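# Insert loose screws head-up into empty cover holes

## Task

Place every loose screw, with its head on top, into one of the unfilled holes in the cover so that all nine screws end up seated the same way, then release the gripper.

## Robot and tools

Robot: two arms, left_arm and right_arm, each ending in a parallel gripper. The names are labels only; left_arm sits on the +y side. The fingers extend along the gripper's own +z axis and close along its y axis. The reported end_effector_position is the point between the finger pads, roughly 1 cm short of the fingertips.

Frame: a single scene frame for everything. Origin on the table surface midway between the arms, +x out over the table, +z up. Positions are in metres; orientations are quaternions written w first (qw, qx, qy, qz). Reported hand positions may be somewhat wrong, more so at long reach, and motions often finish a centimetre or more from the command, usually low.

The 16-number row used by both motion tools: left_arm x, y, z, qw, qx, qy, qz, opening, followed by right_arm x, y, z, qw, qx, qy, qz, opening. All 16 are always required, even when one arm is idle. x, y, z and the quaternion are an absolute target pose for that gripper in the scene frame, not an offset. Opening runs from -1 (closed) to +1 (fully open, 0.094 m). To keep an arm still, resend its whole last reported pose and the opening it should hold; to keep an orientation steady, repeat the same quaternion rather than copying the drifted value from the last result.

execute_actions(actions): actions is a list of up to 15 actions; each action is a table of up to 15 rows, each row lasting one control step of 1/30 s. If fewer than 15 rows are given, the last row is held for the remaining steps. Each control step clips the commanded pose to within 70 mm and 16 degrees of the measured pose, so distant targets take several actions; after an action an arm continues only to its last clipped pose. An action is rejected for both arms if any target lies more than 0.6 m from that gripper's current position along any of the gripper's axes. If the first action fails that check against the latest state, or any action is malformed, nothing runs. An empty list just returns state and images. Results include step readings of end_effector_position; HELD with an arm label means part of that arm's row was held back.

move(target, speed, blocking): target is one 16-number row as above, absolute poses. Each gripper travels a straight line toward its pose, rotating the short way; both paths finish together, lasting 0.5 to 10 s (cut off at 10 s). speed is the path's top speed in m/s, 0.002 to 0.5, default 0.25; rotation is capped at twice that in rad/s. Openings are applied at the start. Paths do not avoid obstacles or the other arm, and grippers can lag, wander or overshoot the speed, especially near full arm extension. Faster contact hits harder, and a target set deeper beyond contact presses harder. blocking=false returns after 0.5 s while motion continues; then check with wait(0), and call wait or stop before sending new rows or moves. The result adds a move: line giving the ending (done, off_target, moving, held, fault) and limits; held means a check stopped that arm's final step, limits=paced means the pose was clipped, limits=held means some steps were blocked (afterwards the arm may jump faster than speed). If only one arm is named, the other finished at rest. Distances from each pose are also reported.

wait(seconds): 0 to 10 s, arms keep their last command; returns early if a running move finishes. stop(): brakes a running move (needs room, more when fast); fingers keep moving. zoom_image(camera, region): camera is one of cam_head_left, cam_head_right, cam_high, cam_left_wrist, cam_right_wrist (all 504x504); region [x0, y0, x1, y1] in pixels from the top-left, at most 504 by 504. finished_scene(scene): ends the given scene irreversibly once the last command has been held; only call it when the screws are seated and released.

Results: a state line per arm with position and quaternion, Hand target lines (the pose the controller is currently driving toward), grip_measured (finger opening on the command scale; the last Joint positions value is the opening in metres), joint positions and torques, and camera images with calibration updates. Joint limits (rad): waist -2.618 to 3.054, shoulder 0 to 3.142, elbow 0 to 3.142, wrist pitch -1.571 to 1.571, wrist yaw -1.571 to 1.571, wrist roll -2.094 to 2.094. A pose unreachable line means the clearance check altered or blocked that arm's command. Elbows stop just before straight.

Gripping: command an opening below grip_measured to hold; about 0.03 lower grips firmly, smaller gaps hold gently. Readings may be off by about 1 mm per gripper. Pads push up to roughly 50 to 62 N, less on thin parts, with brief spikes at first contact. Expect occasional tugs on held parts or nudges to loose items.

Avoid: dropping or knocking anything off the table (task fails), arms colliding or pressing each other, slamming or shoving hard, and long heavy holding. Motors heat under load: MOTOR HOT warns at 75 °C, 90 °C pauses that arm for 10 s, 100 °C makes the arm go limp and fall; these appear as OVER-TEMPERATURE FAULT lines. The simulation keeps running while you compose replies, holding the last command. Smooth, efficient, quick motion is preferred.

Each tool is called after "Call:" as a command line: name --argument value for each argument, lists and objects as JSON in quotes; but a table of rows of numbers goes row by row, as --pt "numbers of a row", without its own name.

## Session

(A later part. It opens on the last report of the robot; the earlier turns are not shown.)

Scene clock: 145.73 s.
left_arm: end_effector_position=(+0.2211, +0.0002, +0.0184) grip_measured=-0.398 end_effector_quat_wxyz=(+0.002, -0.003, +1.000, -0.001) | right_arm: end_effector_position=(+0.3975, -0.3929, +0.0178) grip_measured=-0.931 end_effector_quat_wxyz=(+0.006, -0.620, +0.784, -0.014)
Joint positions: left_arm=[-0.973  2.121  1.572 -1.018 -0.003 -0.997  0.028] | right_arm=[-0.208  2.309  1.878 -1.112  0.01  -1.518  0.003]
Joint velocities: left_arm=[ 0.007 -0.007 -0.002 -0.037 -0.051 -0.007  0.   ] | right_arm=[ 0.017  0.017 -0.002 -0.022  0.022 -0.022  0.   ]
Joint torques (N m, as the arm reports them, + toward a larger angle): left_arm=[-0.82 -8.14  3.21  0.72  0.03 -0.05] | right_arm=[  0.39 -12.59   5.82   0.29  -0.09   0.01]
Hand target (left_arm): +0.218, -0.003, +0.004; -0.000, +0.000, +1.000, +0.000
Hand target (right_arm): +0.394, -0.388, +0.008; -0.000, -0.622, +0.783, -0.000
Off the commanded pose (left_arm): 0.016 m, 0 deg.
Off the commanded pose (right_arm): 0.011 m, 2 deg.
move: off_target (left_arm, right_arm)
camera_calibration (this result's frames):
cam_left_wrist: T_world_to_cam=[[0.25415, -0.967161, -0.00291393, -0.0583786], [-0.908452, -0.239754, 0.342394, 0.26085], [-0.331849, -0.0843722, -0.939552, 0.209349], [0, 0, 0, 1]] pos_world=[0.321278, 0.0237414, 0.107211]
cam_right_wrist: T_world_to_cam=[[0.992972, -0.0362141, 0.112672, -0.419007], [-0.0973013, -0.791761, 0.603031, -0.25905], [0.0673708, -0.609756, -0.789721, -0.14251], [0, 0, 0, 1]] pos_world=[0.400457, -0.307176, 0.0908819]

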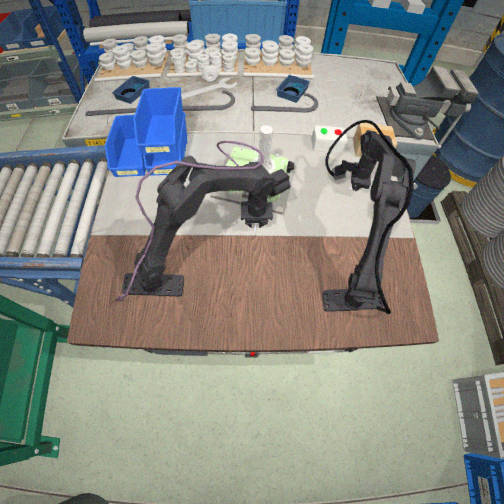

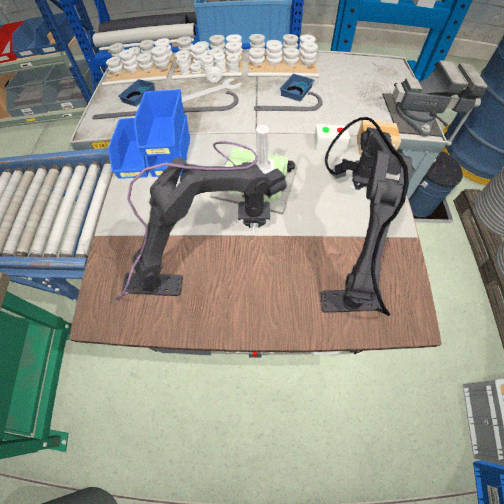

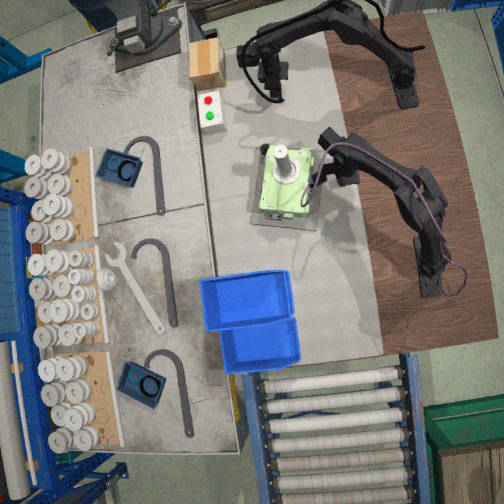

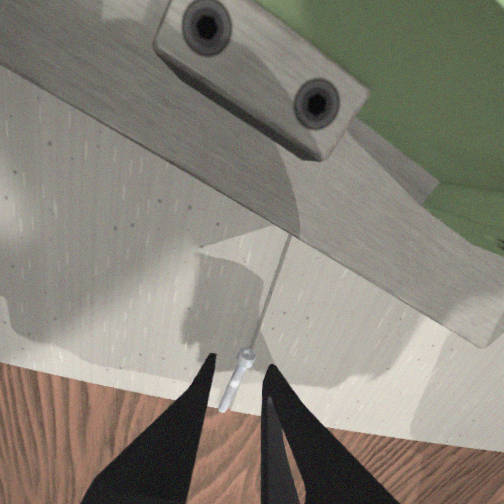

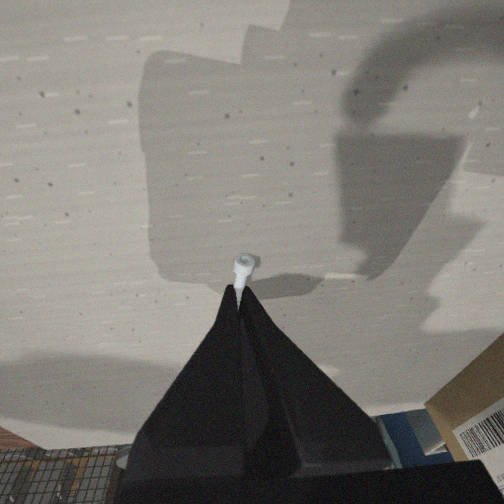

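Call:
move --target '[0.219,-0.001,0.008,0,0,1,0,-1,0.394,-0.388,0.08,0,-0.622,0.783,0,-1]' --speed 0.06

Call:
move --target '[0.2,0.1,0.17,0,0,1,0,-1,0.3,-0.3,0.08,0,-0.3,0.954,0,-1]' --speed 0.15

Call:
move --target '[0.36,0.16,0.18,0.683,0.183,0.683,-0.183,-1,0.22,0.0,0.06,0,0,1,0,-1]' --speed 0.2

Call:
move --target '[0.486,0.062,0.16,0.683,0.183,0.683,-0.183,-1,0.22,0.0,0.006,0,0,1,0,-1]' --speed 0.08

Call:
move --target '[0.486,0.062,0.16,0.683,0.183,0.683,-0.183,-1,0.22,0.0,0.006,0,0,1,0,-0.4]' --speed 0.08

Call:
move --target '[0.486,0.062,0.16,0.683,0.183,0.683,-0.183,-1,0.22,-0.05,0.12,0,0,1,0,-0.4]' --speed 0.1

Call:
move --target '[0.486,0.062,0.16,0.683,0.183,0.683,-0.183,-1,0.47,-0.13,0.19,0.56,-0.43,0.56,0.43,-0.4]' --speed 0.2

Scene clock: 147.70 s.
left_arm: end_effector_position=(+0.2210, +0.0001, +0.0184) grip_measured=-0.936 end_effector_quat_wxyz=(+0.002, -0.003, +1.000, -0.001) | right_arm: end_effector_position=(+0.3922, -0.3920, +0.0714) grip_measured=-0.931 end_effector_quat_wxyz=(-0.008, -0.621, +0.784, +0.001)
Joint positions: left_arm=[-0.973  2.121  1.572 -1.018 -0.003 -0.998  0.003] | right_arm=[-0.208  2.309  2.092 -1.366  0.01  -1.518  0.003]
Joint velocities: left_arm=[ 0.017  0.002  0.002 -0.066 -0.051  0.037  0.001] | right_arm=[-0.012 -0.007  0.002 -0.051  0.051 -0.007  0.001]
Joint torques (N m, as the arm reports them, + toward a larger angle): left_arm=[-0.39 -8.82  3.56  0.57  0.01  0.  ] | right_arm=[  0.39 -14.84   7.95   0.08  -0.08   0.  ]
Hand target (left_arm): +0.219, -0.001, +0.008; -0.000, -0.000, +1.000, +0.000
Hand target (right_arm): +0.394, -0.388, +0.080; +0.000, -0.622, +0.783, -0.000
Off the commanded pose (left_arm): 0.011 m, 0 deg.
Off the commanded pose (right_arm): 0.010 m, 1 deg.
move: off_target (left_arm)
camera_calibration (this result's frames):
cam_left_wrist: T_world_to_cam=[[0.25562, -0.966774, -0.00266636, -0.0587514], [-0.907866, -0.240991, 0.343078, 0.260587], [-0.332322, -0.0852771, -0.939303, 0.209405], [0, 0, 0, 1]] pos_world=[0.321185, 0.0238572, 0.107136]
cam_right_wrist: T_world_to_cam=[[0.996635, -0.0368791, 0.0731989, -0.418557], [-0.0735777, -0.796068, 0.600718, -0.301957], [0.0361173, -0.604083, -0.796103, -0.0842789], [0, 0, 0, 1]] pos_world=[0.397976, -0.306726, 0.144934]

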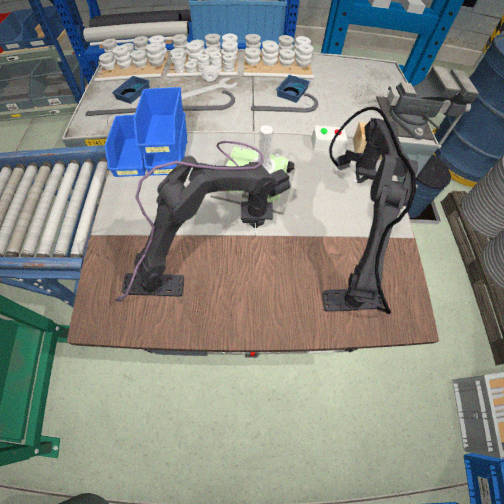

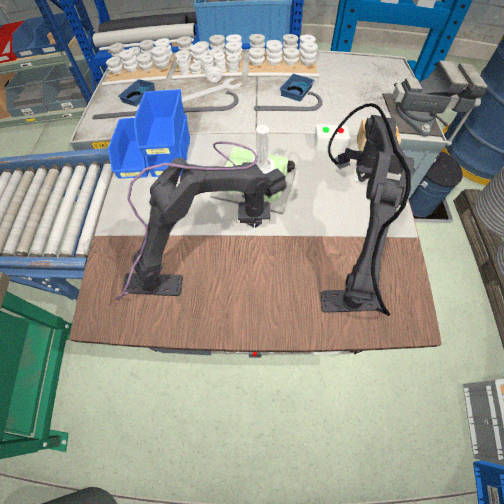

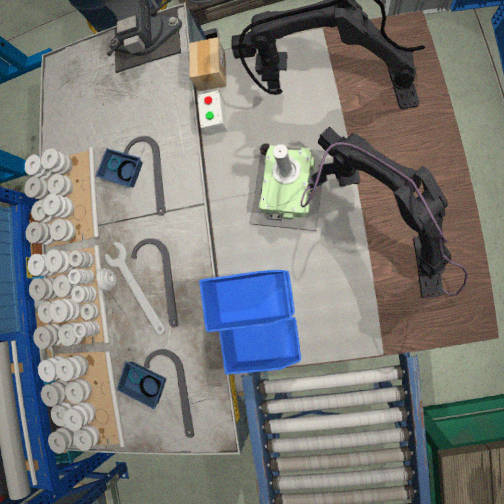

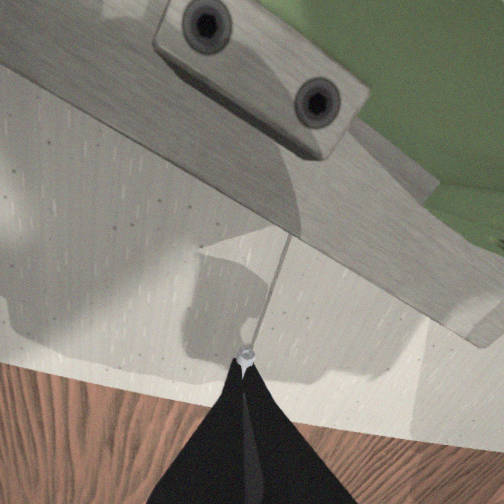

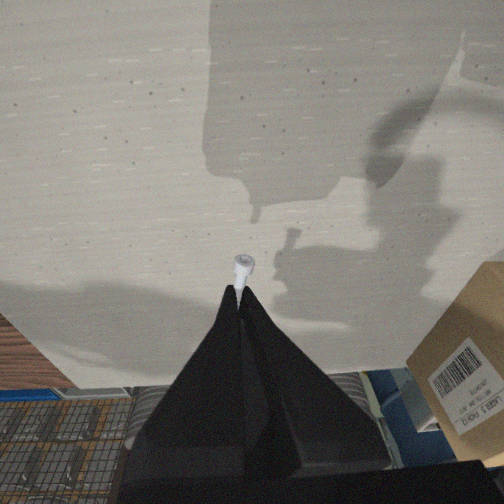

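Scene clock: 150.63 s.
left_arm: end_effector_position=(+0.1966, +0.0996, +0.1566) grip_measured=-0.936 end_effector_quat_wxyz=(-0.009, -0.000, +1.000, +0.013) | right_arm: end_effector_position=(+0.3009, -0.3026, +0.0739) grip_measured=-0.931 end_effector_quat_wxyz=(-0.014, -0.301, +0.954, +0.001)
Joint positions: left_arm=[-0.861  1.73   1.592 -1.465 -0.003 -0.879  0.003] | right_arm=[-0.003  1.907  1.485 -1.176  0.006 -0.586  0.003]
Joint velocities: left_arm=[-0.007 -0.002  0.002  0.007  0.037  0.037 -0.001] | right_arm=[ 0.002 -0.022  0.002  0.007  0.007 -0.051 -0.   ]
Joint torques (N m, as the arm reports them, + toward a larger angle): left_arm=[ 0.96 -8.4   7.16  0.05  0.01  0.06] | right_arm=[  0.61 -12.74   4.95   0.3   -0.05   0.05]
Hand target (left_arm): +0.200, +0.101, +0.169; +0.000, -0.000, +1.000, +0.000
Hand target (right_arm): +0.300, -0.299, +0.080; -0.001, -0.300, +0.954, +0.001
Off the commanded pose (left_arm): 0.014 m, 2 deg.
Off the commanded pose (right_arm): 0.007 m, 2 deg.
move: off_target (left_arm)
camera_calibration (this result's frames):
cam_left_wrist: T_world_to_cam=[[0.248896, -0.967865, -0.0359011, 0.0506668], [-0.901385, -0.245043, 0.357014, 0.211966], [-0.354339, -0.0564987, -0.933409, 0.340093], [0, 0, 0, 1]] pos_world=[0.29896, 0.120194, 0.24359]
cam_right_wrist: T_world_to_cam=[[0.720484, -0.689795, 0.0713122, -0.438862], [-0.577334, -0.539674, 0.61273, -0.0107517], [-0.384173, -0.482633, -0.787069, 0.137518], [0, 0, 0, 1]] pos_world=[0.362817, -0.242157, 0.14612]

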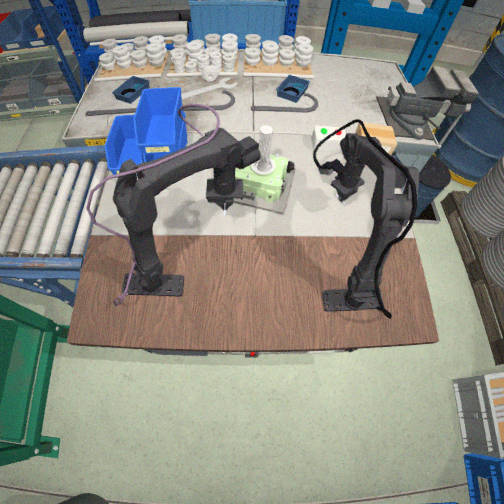

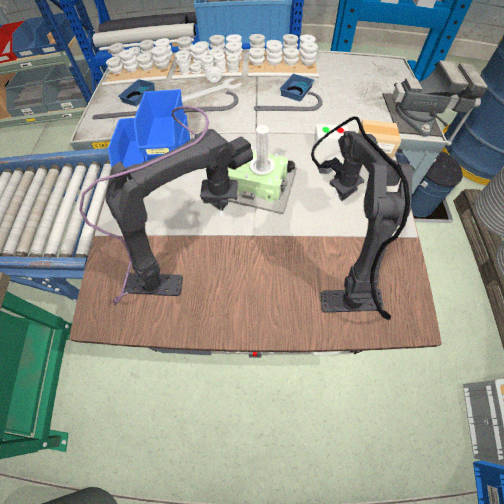

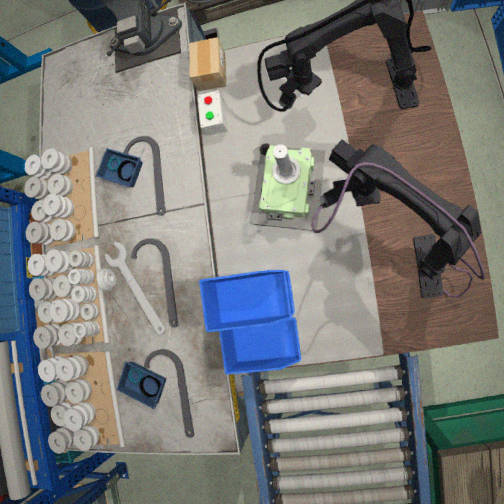

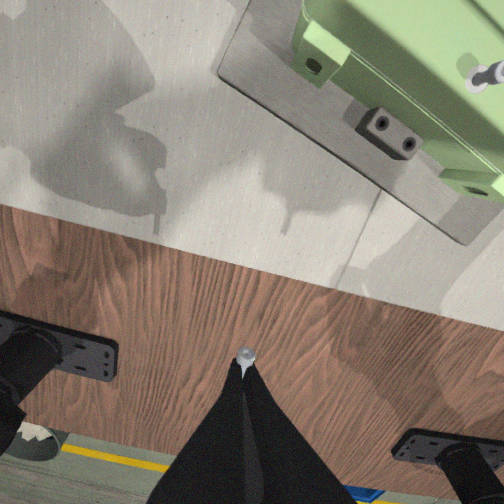

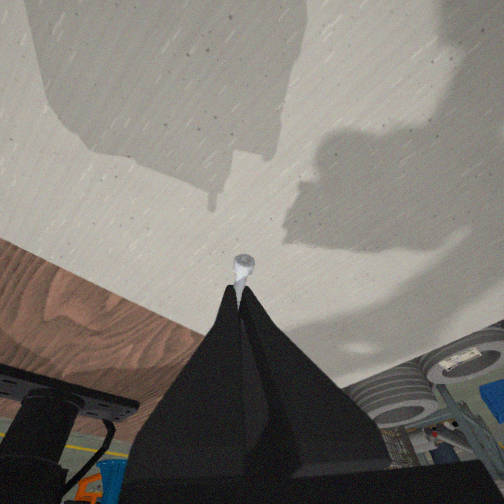

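Scene clock: 155.60 s.
left_arm: end_effector_position=(+0.3598, +0.1562, +0.1878) grip_measured=-0.936 end_effector_quat_wxyz=(+0.686, +0.174, +0.681, -0.186) | right_arm: end_effector_position=(+0.2204, -0.0020, +0.0618) grip_measured=-0.931 end_effector_quat_wxyz=(-0.002, -0.001, +1.000, +0.003)
Joint positions: left_arm=[-0.4    1.47   0.338  1.143  0.097 -0.015  0.003] | right_arm=[ 0.824  2.124  1.753 -1.198 -0.007  0.85   0.003]
Joint velocities: left_arm=[-0.017 -0.002  0.007 -0.007 -0.11   0.022 -0.   ] | right_arm=[-0.002 -0.002 -0.007  0.022 -0.051 -0.007  0.   ]
Joint torques (N m, as the arm reports them, + toward a larger angle): left_arm=[ 1.04 -3.66  3.58  2.15  0.09  0.08] | right_arm=[  0.29 -10.99   8.04   0.18   0.02   0.04]
Hand target (left_arm): +0.359, +0.159, +0.180; +0.683, +0.179, +0.685, -0.181
Hand target (right_arm): +0.221, +0.001, +0.060; -0.004, -0.000, +1.000, -0.000
Off the commanded pose (left_arm): 0.009 m, 1 deg.
Off the commanded pose (right_arm): 0.003 m, 0 deg.
move: done
camera_calibration (this result's frames):
cam_left_wrist: T_world_to_cam=[[-0.472741, -0.84113, 0.262708, 0.249804], [-0.414977, -0.0504969, -0.908429, 0.394047], [0.777374, -0.53847, -0.325178, -0.0158592], [0, 0, 0, 1]] pos_world=[0.293942, 0.221476, 0.287182]
cam_right_wrist: T_world_to_cam=[[0.194723, -0.977629, 0.0795269, -0.0578663], [-0.795616, -0.110009, 0.595729, 0.162392], [-0.573653, -0.179275, -0.799239, 0.285326], [0, 0, 0, 1]] pos_world=[0.304148, 0.0124447, 0.135904]

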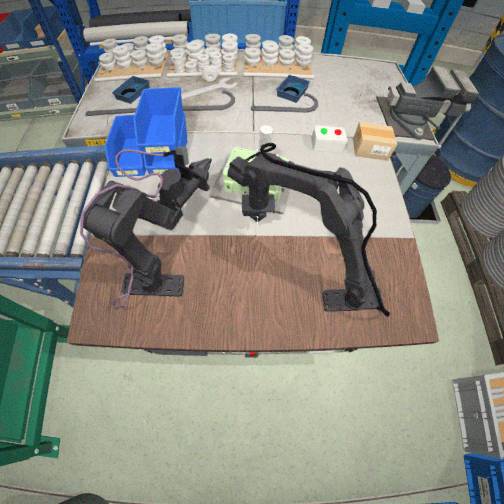

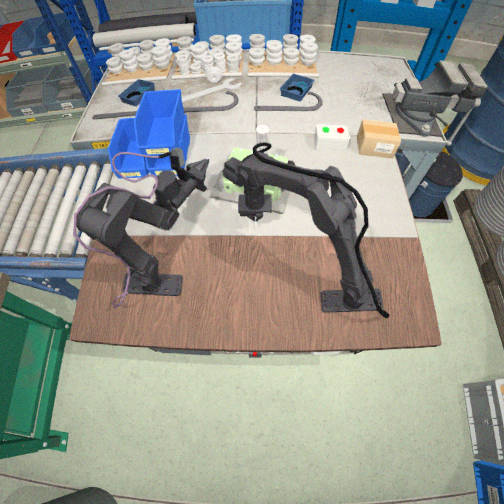

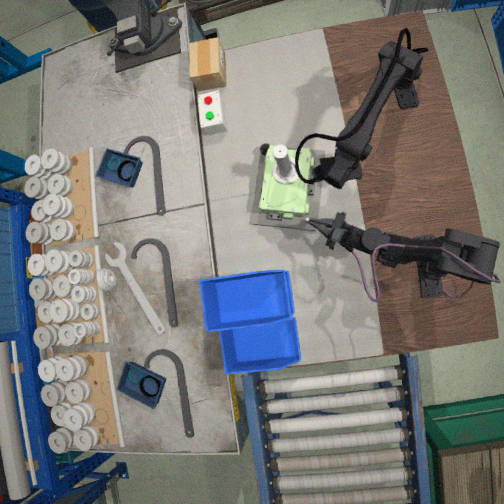

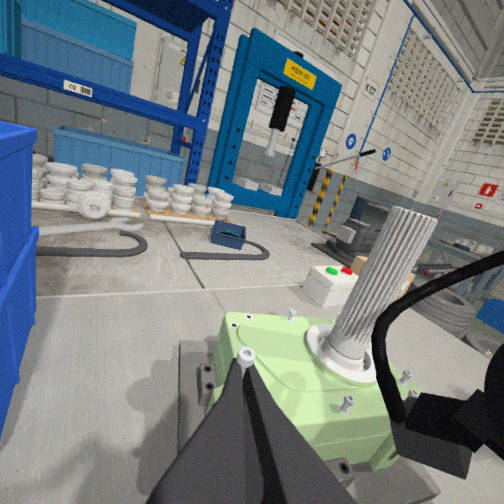

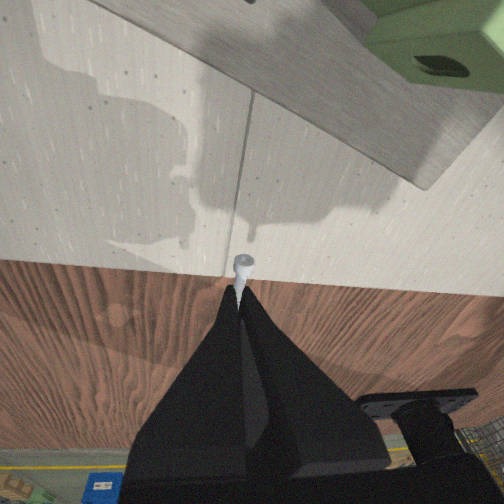

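Scene clock: 157.97 s.
left_arm: end_effector_position=(+0.4824, +0.0680, +0.1578) grip_measured=-0.936 end_effector_quat_wxyz=(+0.680, +0.179, +0.686, -0.188) | right_arm: end_effector_position=(+0.2230, +0.0009, +0.0171) grip_measured=-0.931 end_effector_quat_wxyz=(+0.004, +0.001, +1.000, +0.009)
Joint positions: left_arm=[-0.478  2.044  0.924  1.115  0.029 -0.013  0.003] | right_arm=[ 0.824  2.161  1.629 -1.02  -0.007  0.854  0.003]
Joint velocities: left_arm=[ 0.032 -0.027 -0.002 -0.037  0.022  0.051 -0.001] | right_arm=[-0.007 -0.007  0.002 -0.051 -0.007 -0.037  0.   ]
Joint torques (N m, as the arm reports them, + toward a larger angle): left_arm=[-0.99 -8.51  6.9   1.84 -0.17  0.09] | right_arm=[  0.36 -11.09   4.97   0.44   0.07   0.05]
Hand target (left_arm): +0.486, +0.062, +0.161; +0.683, +0.183, +0.683, -0.183
Hand target (right_arm): +0.220, -0.000, +0.006; -0.000, -0.000, +1.000, -0.000
Off the commanded pose (left_arm): 0.007 m, 1 deg.
Off the commanded pose (right_arm): 0.012 m, 1 deg.
move: off_target (right_arm)
camera_calibration (this result's frames):
cam_left_wrist: T_world_to_cam=[[-0.477662, -0.83857, 0.261993, 0.24367], [-0.428287, -0.0381134, -0.902839, 0.417859], [0.767079, -0.543459, -0.340943, -0.16061], [0, 0, 0, 1]] pos_world=[0.418556, 0.132975, 0.25866]
cam_right_wrist: T_world_to_cam=[[0.190154, -0.979323, 0.069046, -0.0507332], [-0.802692, -0.114593, 0.585281, 0.193185], [-0.565267, -0.166716, -0.807886, 0.249827], [0, 0, 0, 1]] pos_world=[0.305934, 0.0141037, 0.0922668]

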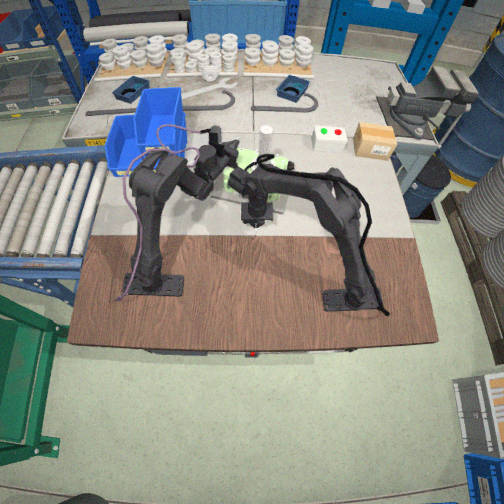

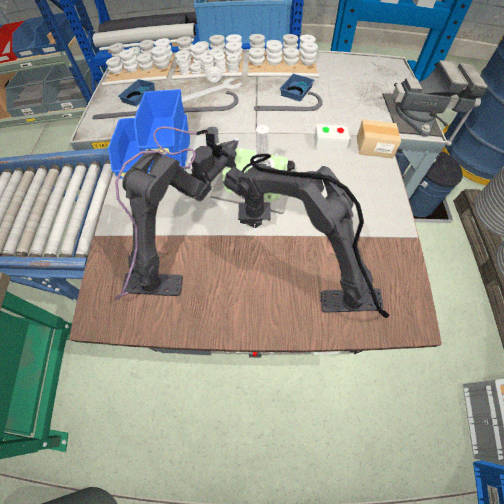

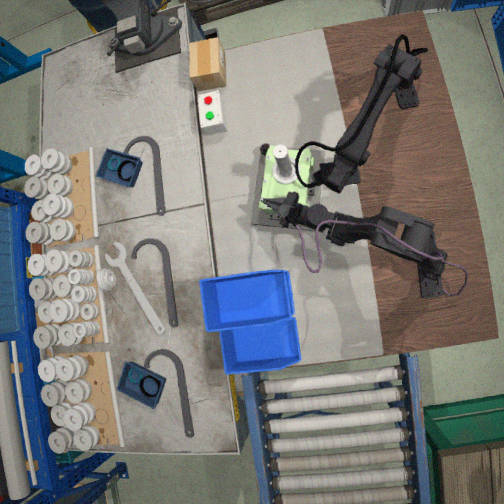

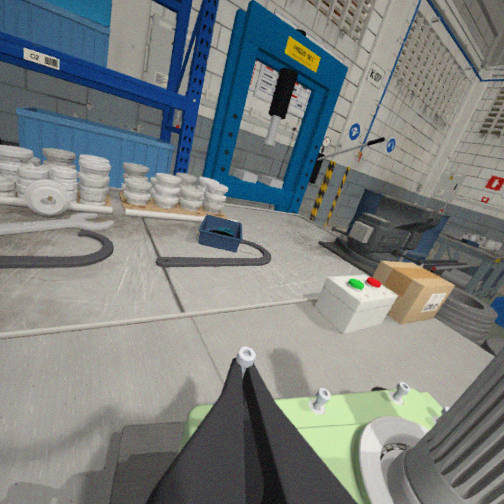

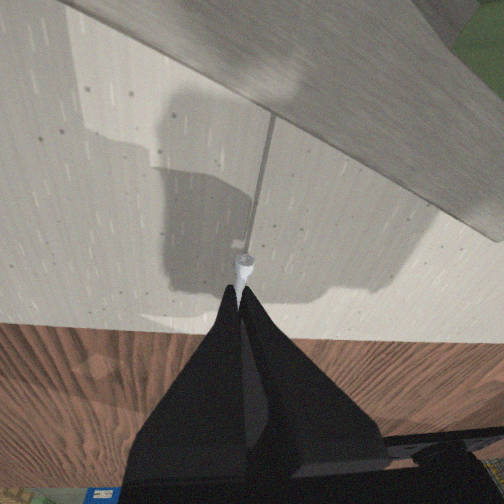

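Scene clock: 158.67 s.
left_arm: end_effector_position=(+0.4824, +0.0680, +0.1578) grip_measured=-0.936 end_effector_quat_wxyz=(+0.680, +0.179, +0.686, -0.188) | right_arm: end_effector_position=(+0.2239, +0.0019, +0.0171) grip_measured=-0.402 end_effector_quat_wxyz=(+0.005, +0.001, +1.000, +0.011)
Joint positions: left_arm=[-0.478  2.044  0.924  1.115  0.029 -0.013  0.003] | right_arm=[ 0.824  2.161  1.629 -1.015 -0.007  0.854  0.028]
Joint velocities: left_arm=[ 0.012  0.012 -0.012  0.022 -0.051  0.051 -0.   ] | right_arm=[-0.002 -0.017  0.012  0.022 -0.007  0.051 -0.001]
Joint torques (N m, as the arm reports them, + toward a larger angle): left_arm=[-0.87 -8.27  6.79  1.9  -0.15  0.08] | right_arm=[  0.51 -11.11   5.04   0.38   0.07   0.04]
Hand target (left_arm): +0.486, +0.062, +0.160; +0.683, +0.183, +0.683, -0.183
Hand target (right_arm): +0.220, -0.000, +0.006; +0.000, +0.000, +1.000, +0.000
Off the commanded pose (left_arm): 0.007 m, 1 deg.
Off the commanded pose (right_arm): 0.012 m, 1 deg.
move: off_target (right_arm)
camera_calibration (this result's frames):
cam_left_wrist: T_world_to_cam=[[-0.477662, -0.83857, 0.261993, 0.24367], [-0.428287, -0.0381134, -0.902839, 0.417859], [0.767079, -0.543459, -0.340943, -0.16061], [0, 0, 0, 1]] pos_world=[0.418556, 0.132975, 0.25866]
cam_right_wrist: T_world_to_cam=[[0.189544, -0.979667, 0.0657721, -0.0497297], [-0.804785, -0.116634, 0.581995, 0.194514], [-0.56249, -0.163246, -0.810528, 0.249927], [0, 0, 0, 1]] pos_world=[0.306549, 0.014768, 0.0926375]

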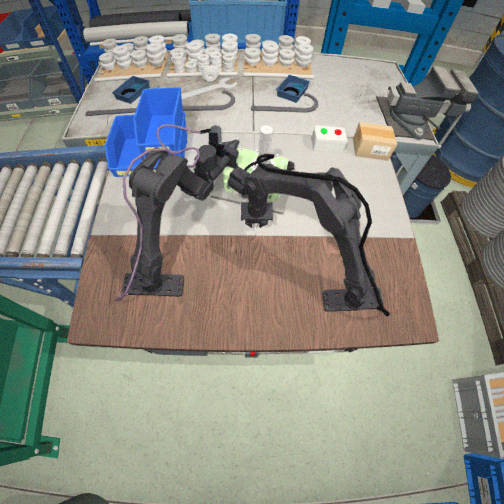

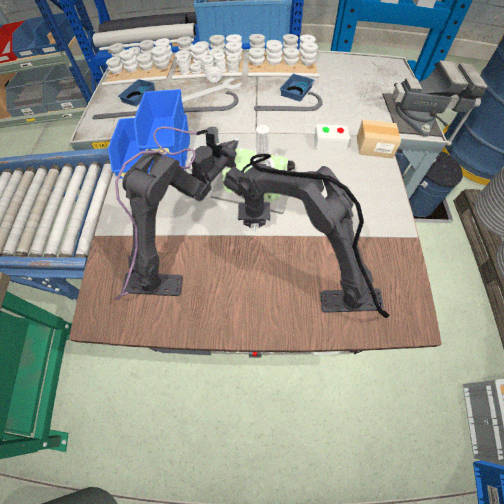

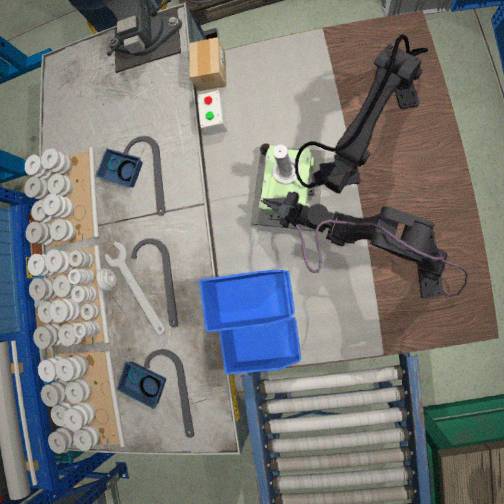

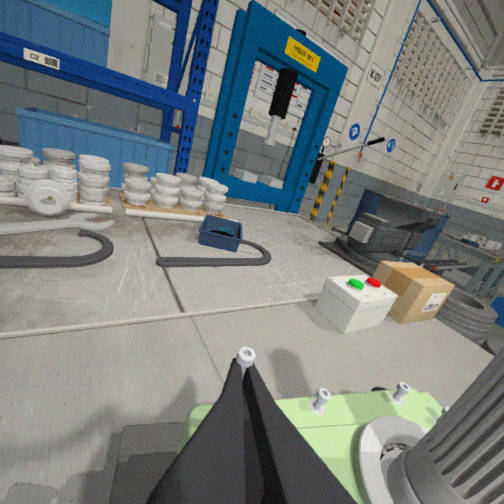

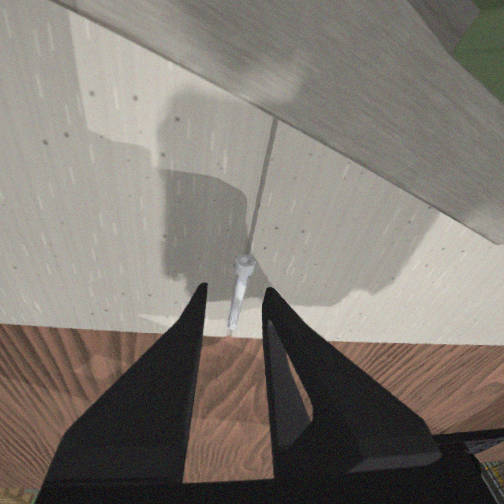

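Scene clock: 160.37 s.
left_arm: end_effector_position=(+0.4824, +0.0680, +0.1578) grip_measured=-0.936 end_effector_quat_wxyz=(+0.680, +0.179, +0.686, -0.188) | right_arm: end_effector_position=(+0.2155, -0.0485, +0.1072) grip_measured=-0.402 end_effector_quat_wxyz=(-0.013, -0.001, +1.000, -0.008)
Joint positions: left_arm=[-0.478  2.044  0.924  1.115  0.029 -0.013  0.003] | right_arm=[ 0.751  1.987  1.729 -1.341 -0.007  0.778  0.028]
Joint velocities: left_arm=[ 0.002  0.002 -0.007 -0.037 -0.007  0.125  0.   ] | right_arm=[ 0.007  0.012 -0.002 -0.022 -0.066 -0.022 -0.001]
Joint torques (N m, as the arm reports them, + toward a larger angle): left_arm=[-0.89 -8.26  6.79  1.9  -0.15  0.09] | right_arm=[ -0.42 -13.05   7.8    0.1    0.07  -0.1 ]
Hand target (left_arm): +0.486, +0.062, +0.160; +0.683, +0.183, +0.683, -0.183
Hand target (right_arm): +0.220, -0.050, +0.120; +0.000, +0.000, +1.000, +0.000
Off the commanded pose (left_arm): 0.007 m, 1 deg.
Off the commanded pose (right_arm): 0.014 m, 2 deg.
move: off_target (right_arm)
camera_calibration (this result's frames):
cam_left_wrist: T_world_to_cam=[[-0.477714, -0.838655, 0.261624, 0.243759], [-0.428114, -0.0378145, -0.902933, 0.41777], [0.767143, -0.543348, -0.340976, -0.160644], [0, 0, 0, 1]] pos_world=[0.418537, 0.132942, 0.258669]
cam_right_wrist: T_world_to_cam=[[0.195845, -0.975917, 0.0960746, -0.10791], [-0.782822, -0.0965803, 0.614704, 0.122212], [-0.590622, -0.195596, -0.782885, 0.311505], [0, 0, 0, 1]] pos_world=[0.300786, -0.0325786, 0.179116]

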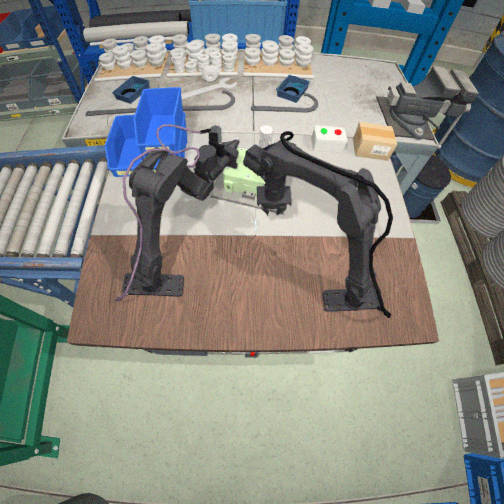

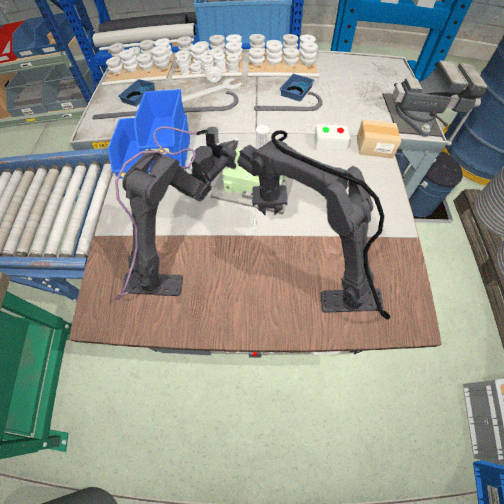

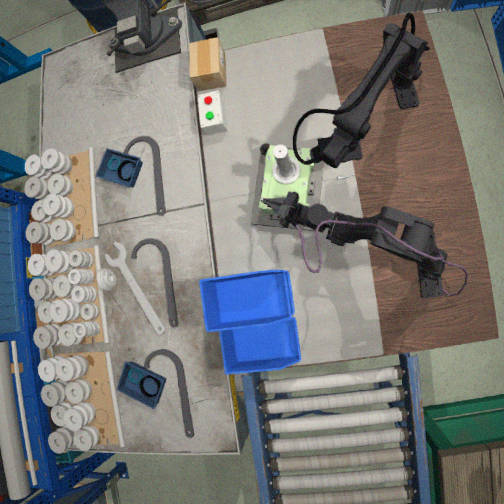

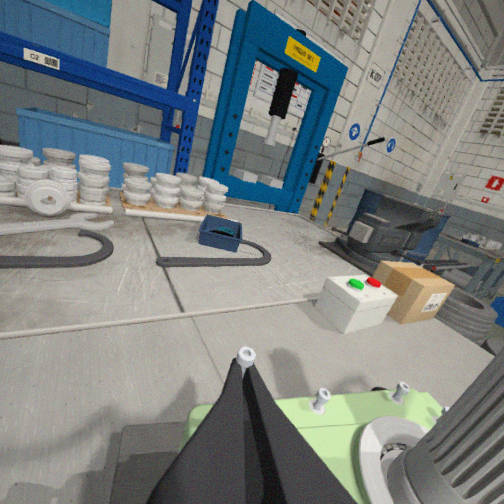

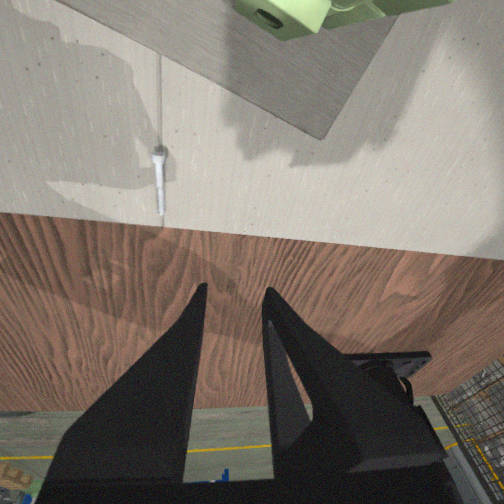

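Scene clock: 166.17 s.
left_arm: end_effector_position=(+0.4824, +0.0680, +0.1578) grip_measured=-0.936 end_effector_quat_wxyz=(+0.680, +0.179, +0.686, -0.188) | right_arm: end_effector_position=(+0.4644, -0.1313, +0.1976) grip_measured=-0.401 end_effector_quat_wxyz=(+0.564, -0.442, +0.555, +0.423)
Joint positions: left_arm=[-0.478  2.044  0.924  1.115  0.029 -0.013  0.003] | right_arm=[-0.014  2.22   1.445  0.752 -1.303 -0.05   0.028]
Joint velocities: left_arm=[-0.007  0.002 -0.027 -0.007 -0.007 -0.037 -0.001] | right_arm=[ 0.002  0.002 -0.002  0.022  0.095 -0.022 -0.   ]
Joint torques (N m, as the arm reports them, + toward a larger angle): left_arm=[-0.88 -8.27  6.79  1.91 -0.15  0.09] | right_arm=[ -0.33 -11.93   7.51   1.35  -0.07   0.06]
Hand target (left_arm): +0.486, +0.062, +0.160; +0.683, +0.183, +0.683, -0.183
Hand target (right_arm): +0.468, -0.134, +0.190; +0.559, -0.438, +0.559, +0.428
Off the commanded pose (left_arm): 0.007 m, 1 deg.
Off the commanded pose (right_arm): 0.010 m, 2 deg.
move: done
camera_calibration (this result's frames):
cam_left_wrist: T_world_to_cam=[[-0.477714, -0.838655, 0.261624, 0.243759], [-0.428114, -0.0378145, -0.902933, 0.41777], [0.767143, -0.543348, -0.340976, -0.160644], [0, 0, 0, 1]] pos_world=[0.418537, 0.132942, 0.258669]
cam_right_wrist: T_world_to_cam=[[0.919295, -0.325971, 0.220541, -0.521344], [-0.0267742, -0.610864, -0.791283, 0.112619], [0.392656, 0.721518, -0.570292, 0.134926], [0, 0, 0, 1]] pos_world=[0.429305, -0.1985, 0.281039]

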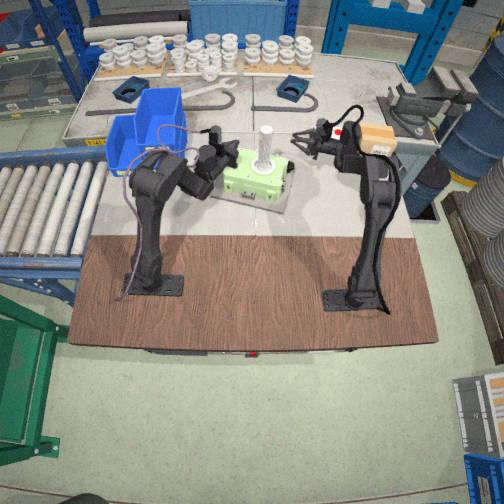

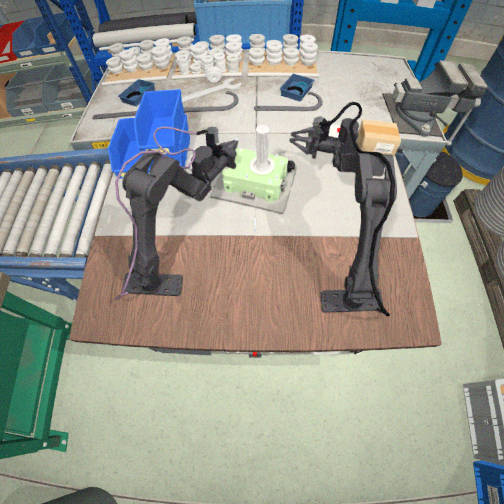

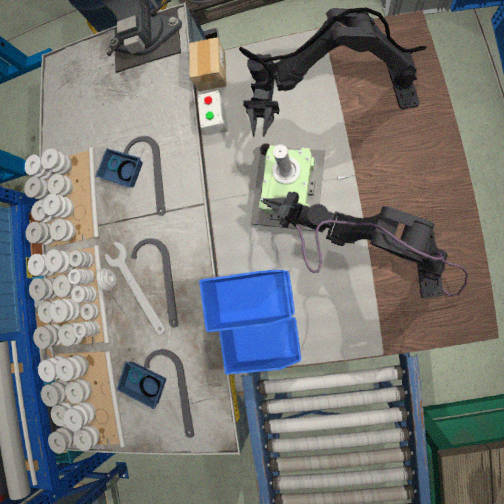

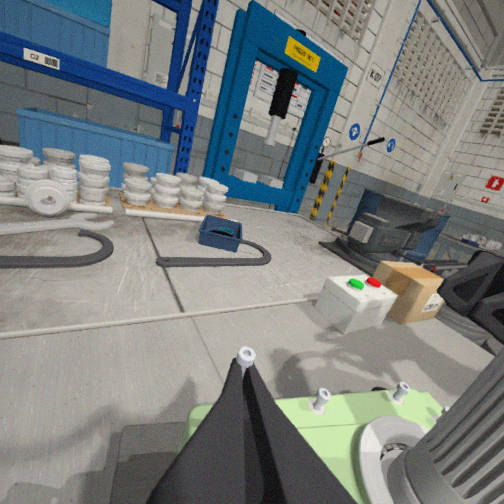

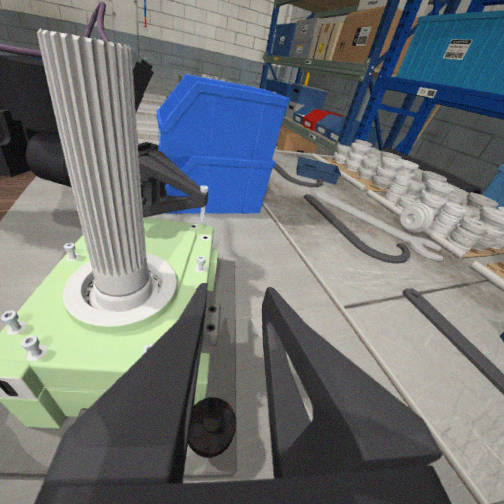

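Call:
zoom_image --camera "cam_right_wrist" --region '[130,160,290,280]'

Region (130, 160, 290, 280) of cam_right_wrist's 504x504 image, scaled by 3.150, with more detail than that image has; it fills the top 378 rows of this view, and the rest is white.

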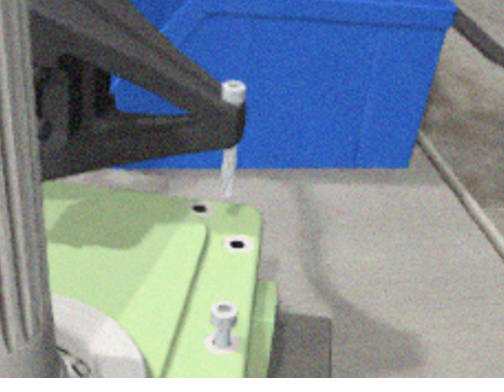

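Call:
move --target '[0.486,0.051,0.15,0.683,0.183,0.683,-0.183,-1,0.47,-0.13,0.19,0.56,-0.43,0.56,0.43,-0.4]' --speed 0.03

Call:
zoom_image --camera "cam_right_wrist" --region '[130,160,290,280]'

Scene clock: 167.30 s.
left_arm: end_effector_position=(+0.4840, +0.0580, +0.1603) grip_measured=-0.936 end_effector_quat_wxyz=(+0.691, +0.176, +0.675, -0.189) | right_arm: end_effector_position=(+0.4651, -0.1315, +0.2025) grip_measured=-0.401 end_effector_quat_wxyz=(+0.568, -0.438, +0.553, +0.425)
Joint positions: left_arm=[-0.501  2.078  0.95   1.156  0.003 -0.013  0.003] | right_arm=[-0.014  2.22   1.445  0.794 -1.299 -0.01   0.028]
Joint velocities: left_arm=[ 0.002 -0.007 -0.002  0.022  0.022 -0.066  0.001] | right_arm=[-0.007 -0.002 -0.002 -0.037 -0.037  0.037 -0.001]
Joint torques (N m, as the arm reports them, + toward a larger angle): left_arm=[-1.1  -7.72  6.18  1.72 -0.13  0.09] | right_arm=[  0.25 -11.2    7.39   1.32   0.06   0.04]
Hand target (left_arm): +0.485, +0.051, +0.150; +0.683, +0.183, +0.683, -0.183
Hand target (right_arm): +0.470, -0.130, +0.190; +0.561, -0.431, +0.561, +0.430
Off the commanded pose (left_arm): 0.013 m, 2 deg.
Off the commanded pose (right_arm): 0.013 m, 2 deg.
move: off_target (left_arm, right_arm)
camera_calibration (this result's frames):
cam_left_wrist: T_world_to_cam=[[-0.48262, -0.835887, 0.261477, 0.237784], [-0.40205, -0.0537896, -0.914036, 0.4105], [0.778096, -0.546259, -0.310108, -0.176554], [0, 0, 0, 1]] pos_world=[0.417177, 0.124396, 0.258286]
cam_right_wrist: T_world_to_cam=[[0.917367, -0.33222, 0.219243, -0.52283], [-0.0273795, -0.602165, -0.797902, 0.119167], [0.3971, 0.725966, -0.561502, 0.134304], [0, 0, 0, 1]] pos_world=[0.429558, -0.199437, 0.285122]

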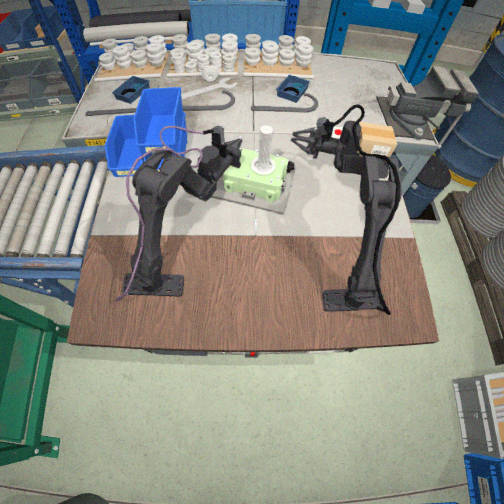

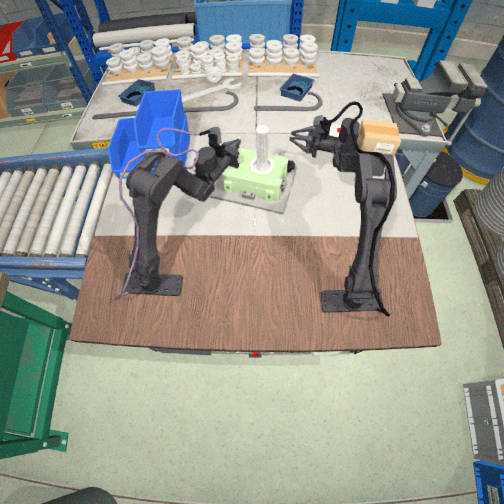

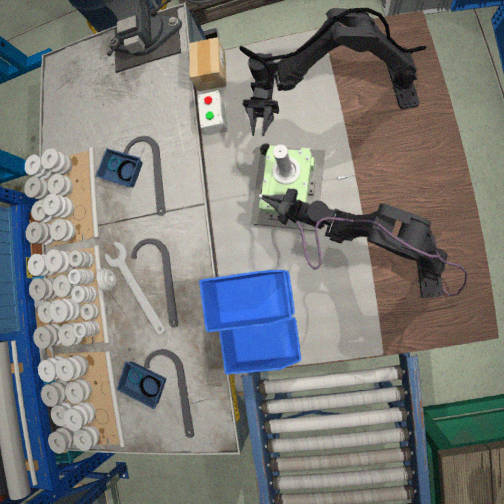

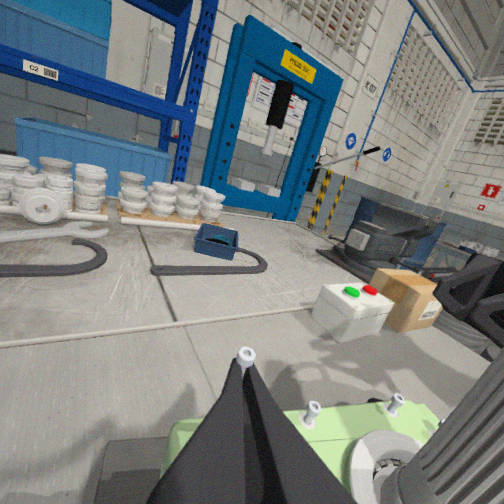

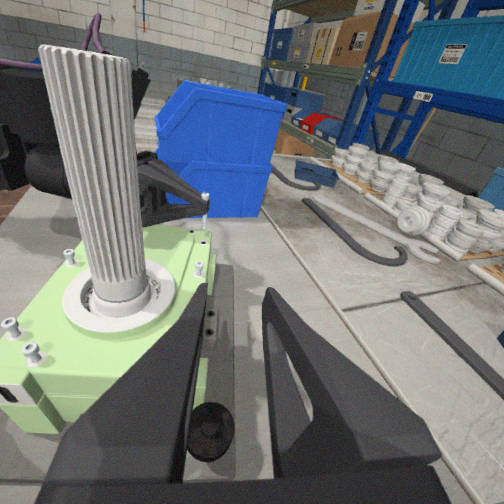

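Region (130, 160, 290, 280) of cam_right_wrist's 504x504 image, scaled by 3.150, with more detail than that image has; it fills the top 378 rows of this view, and the rest is white.

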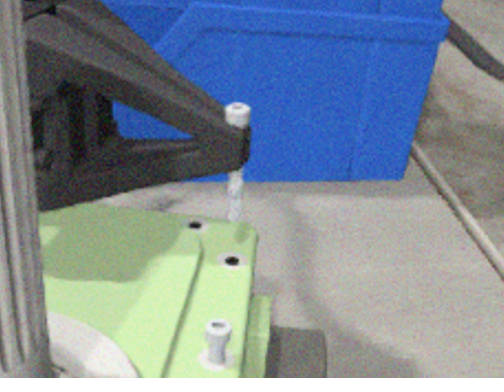

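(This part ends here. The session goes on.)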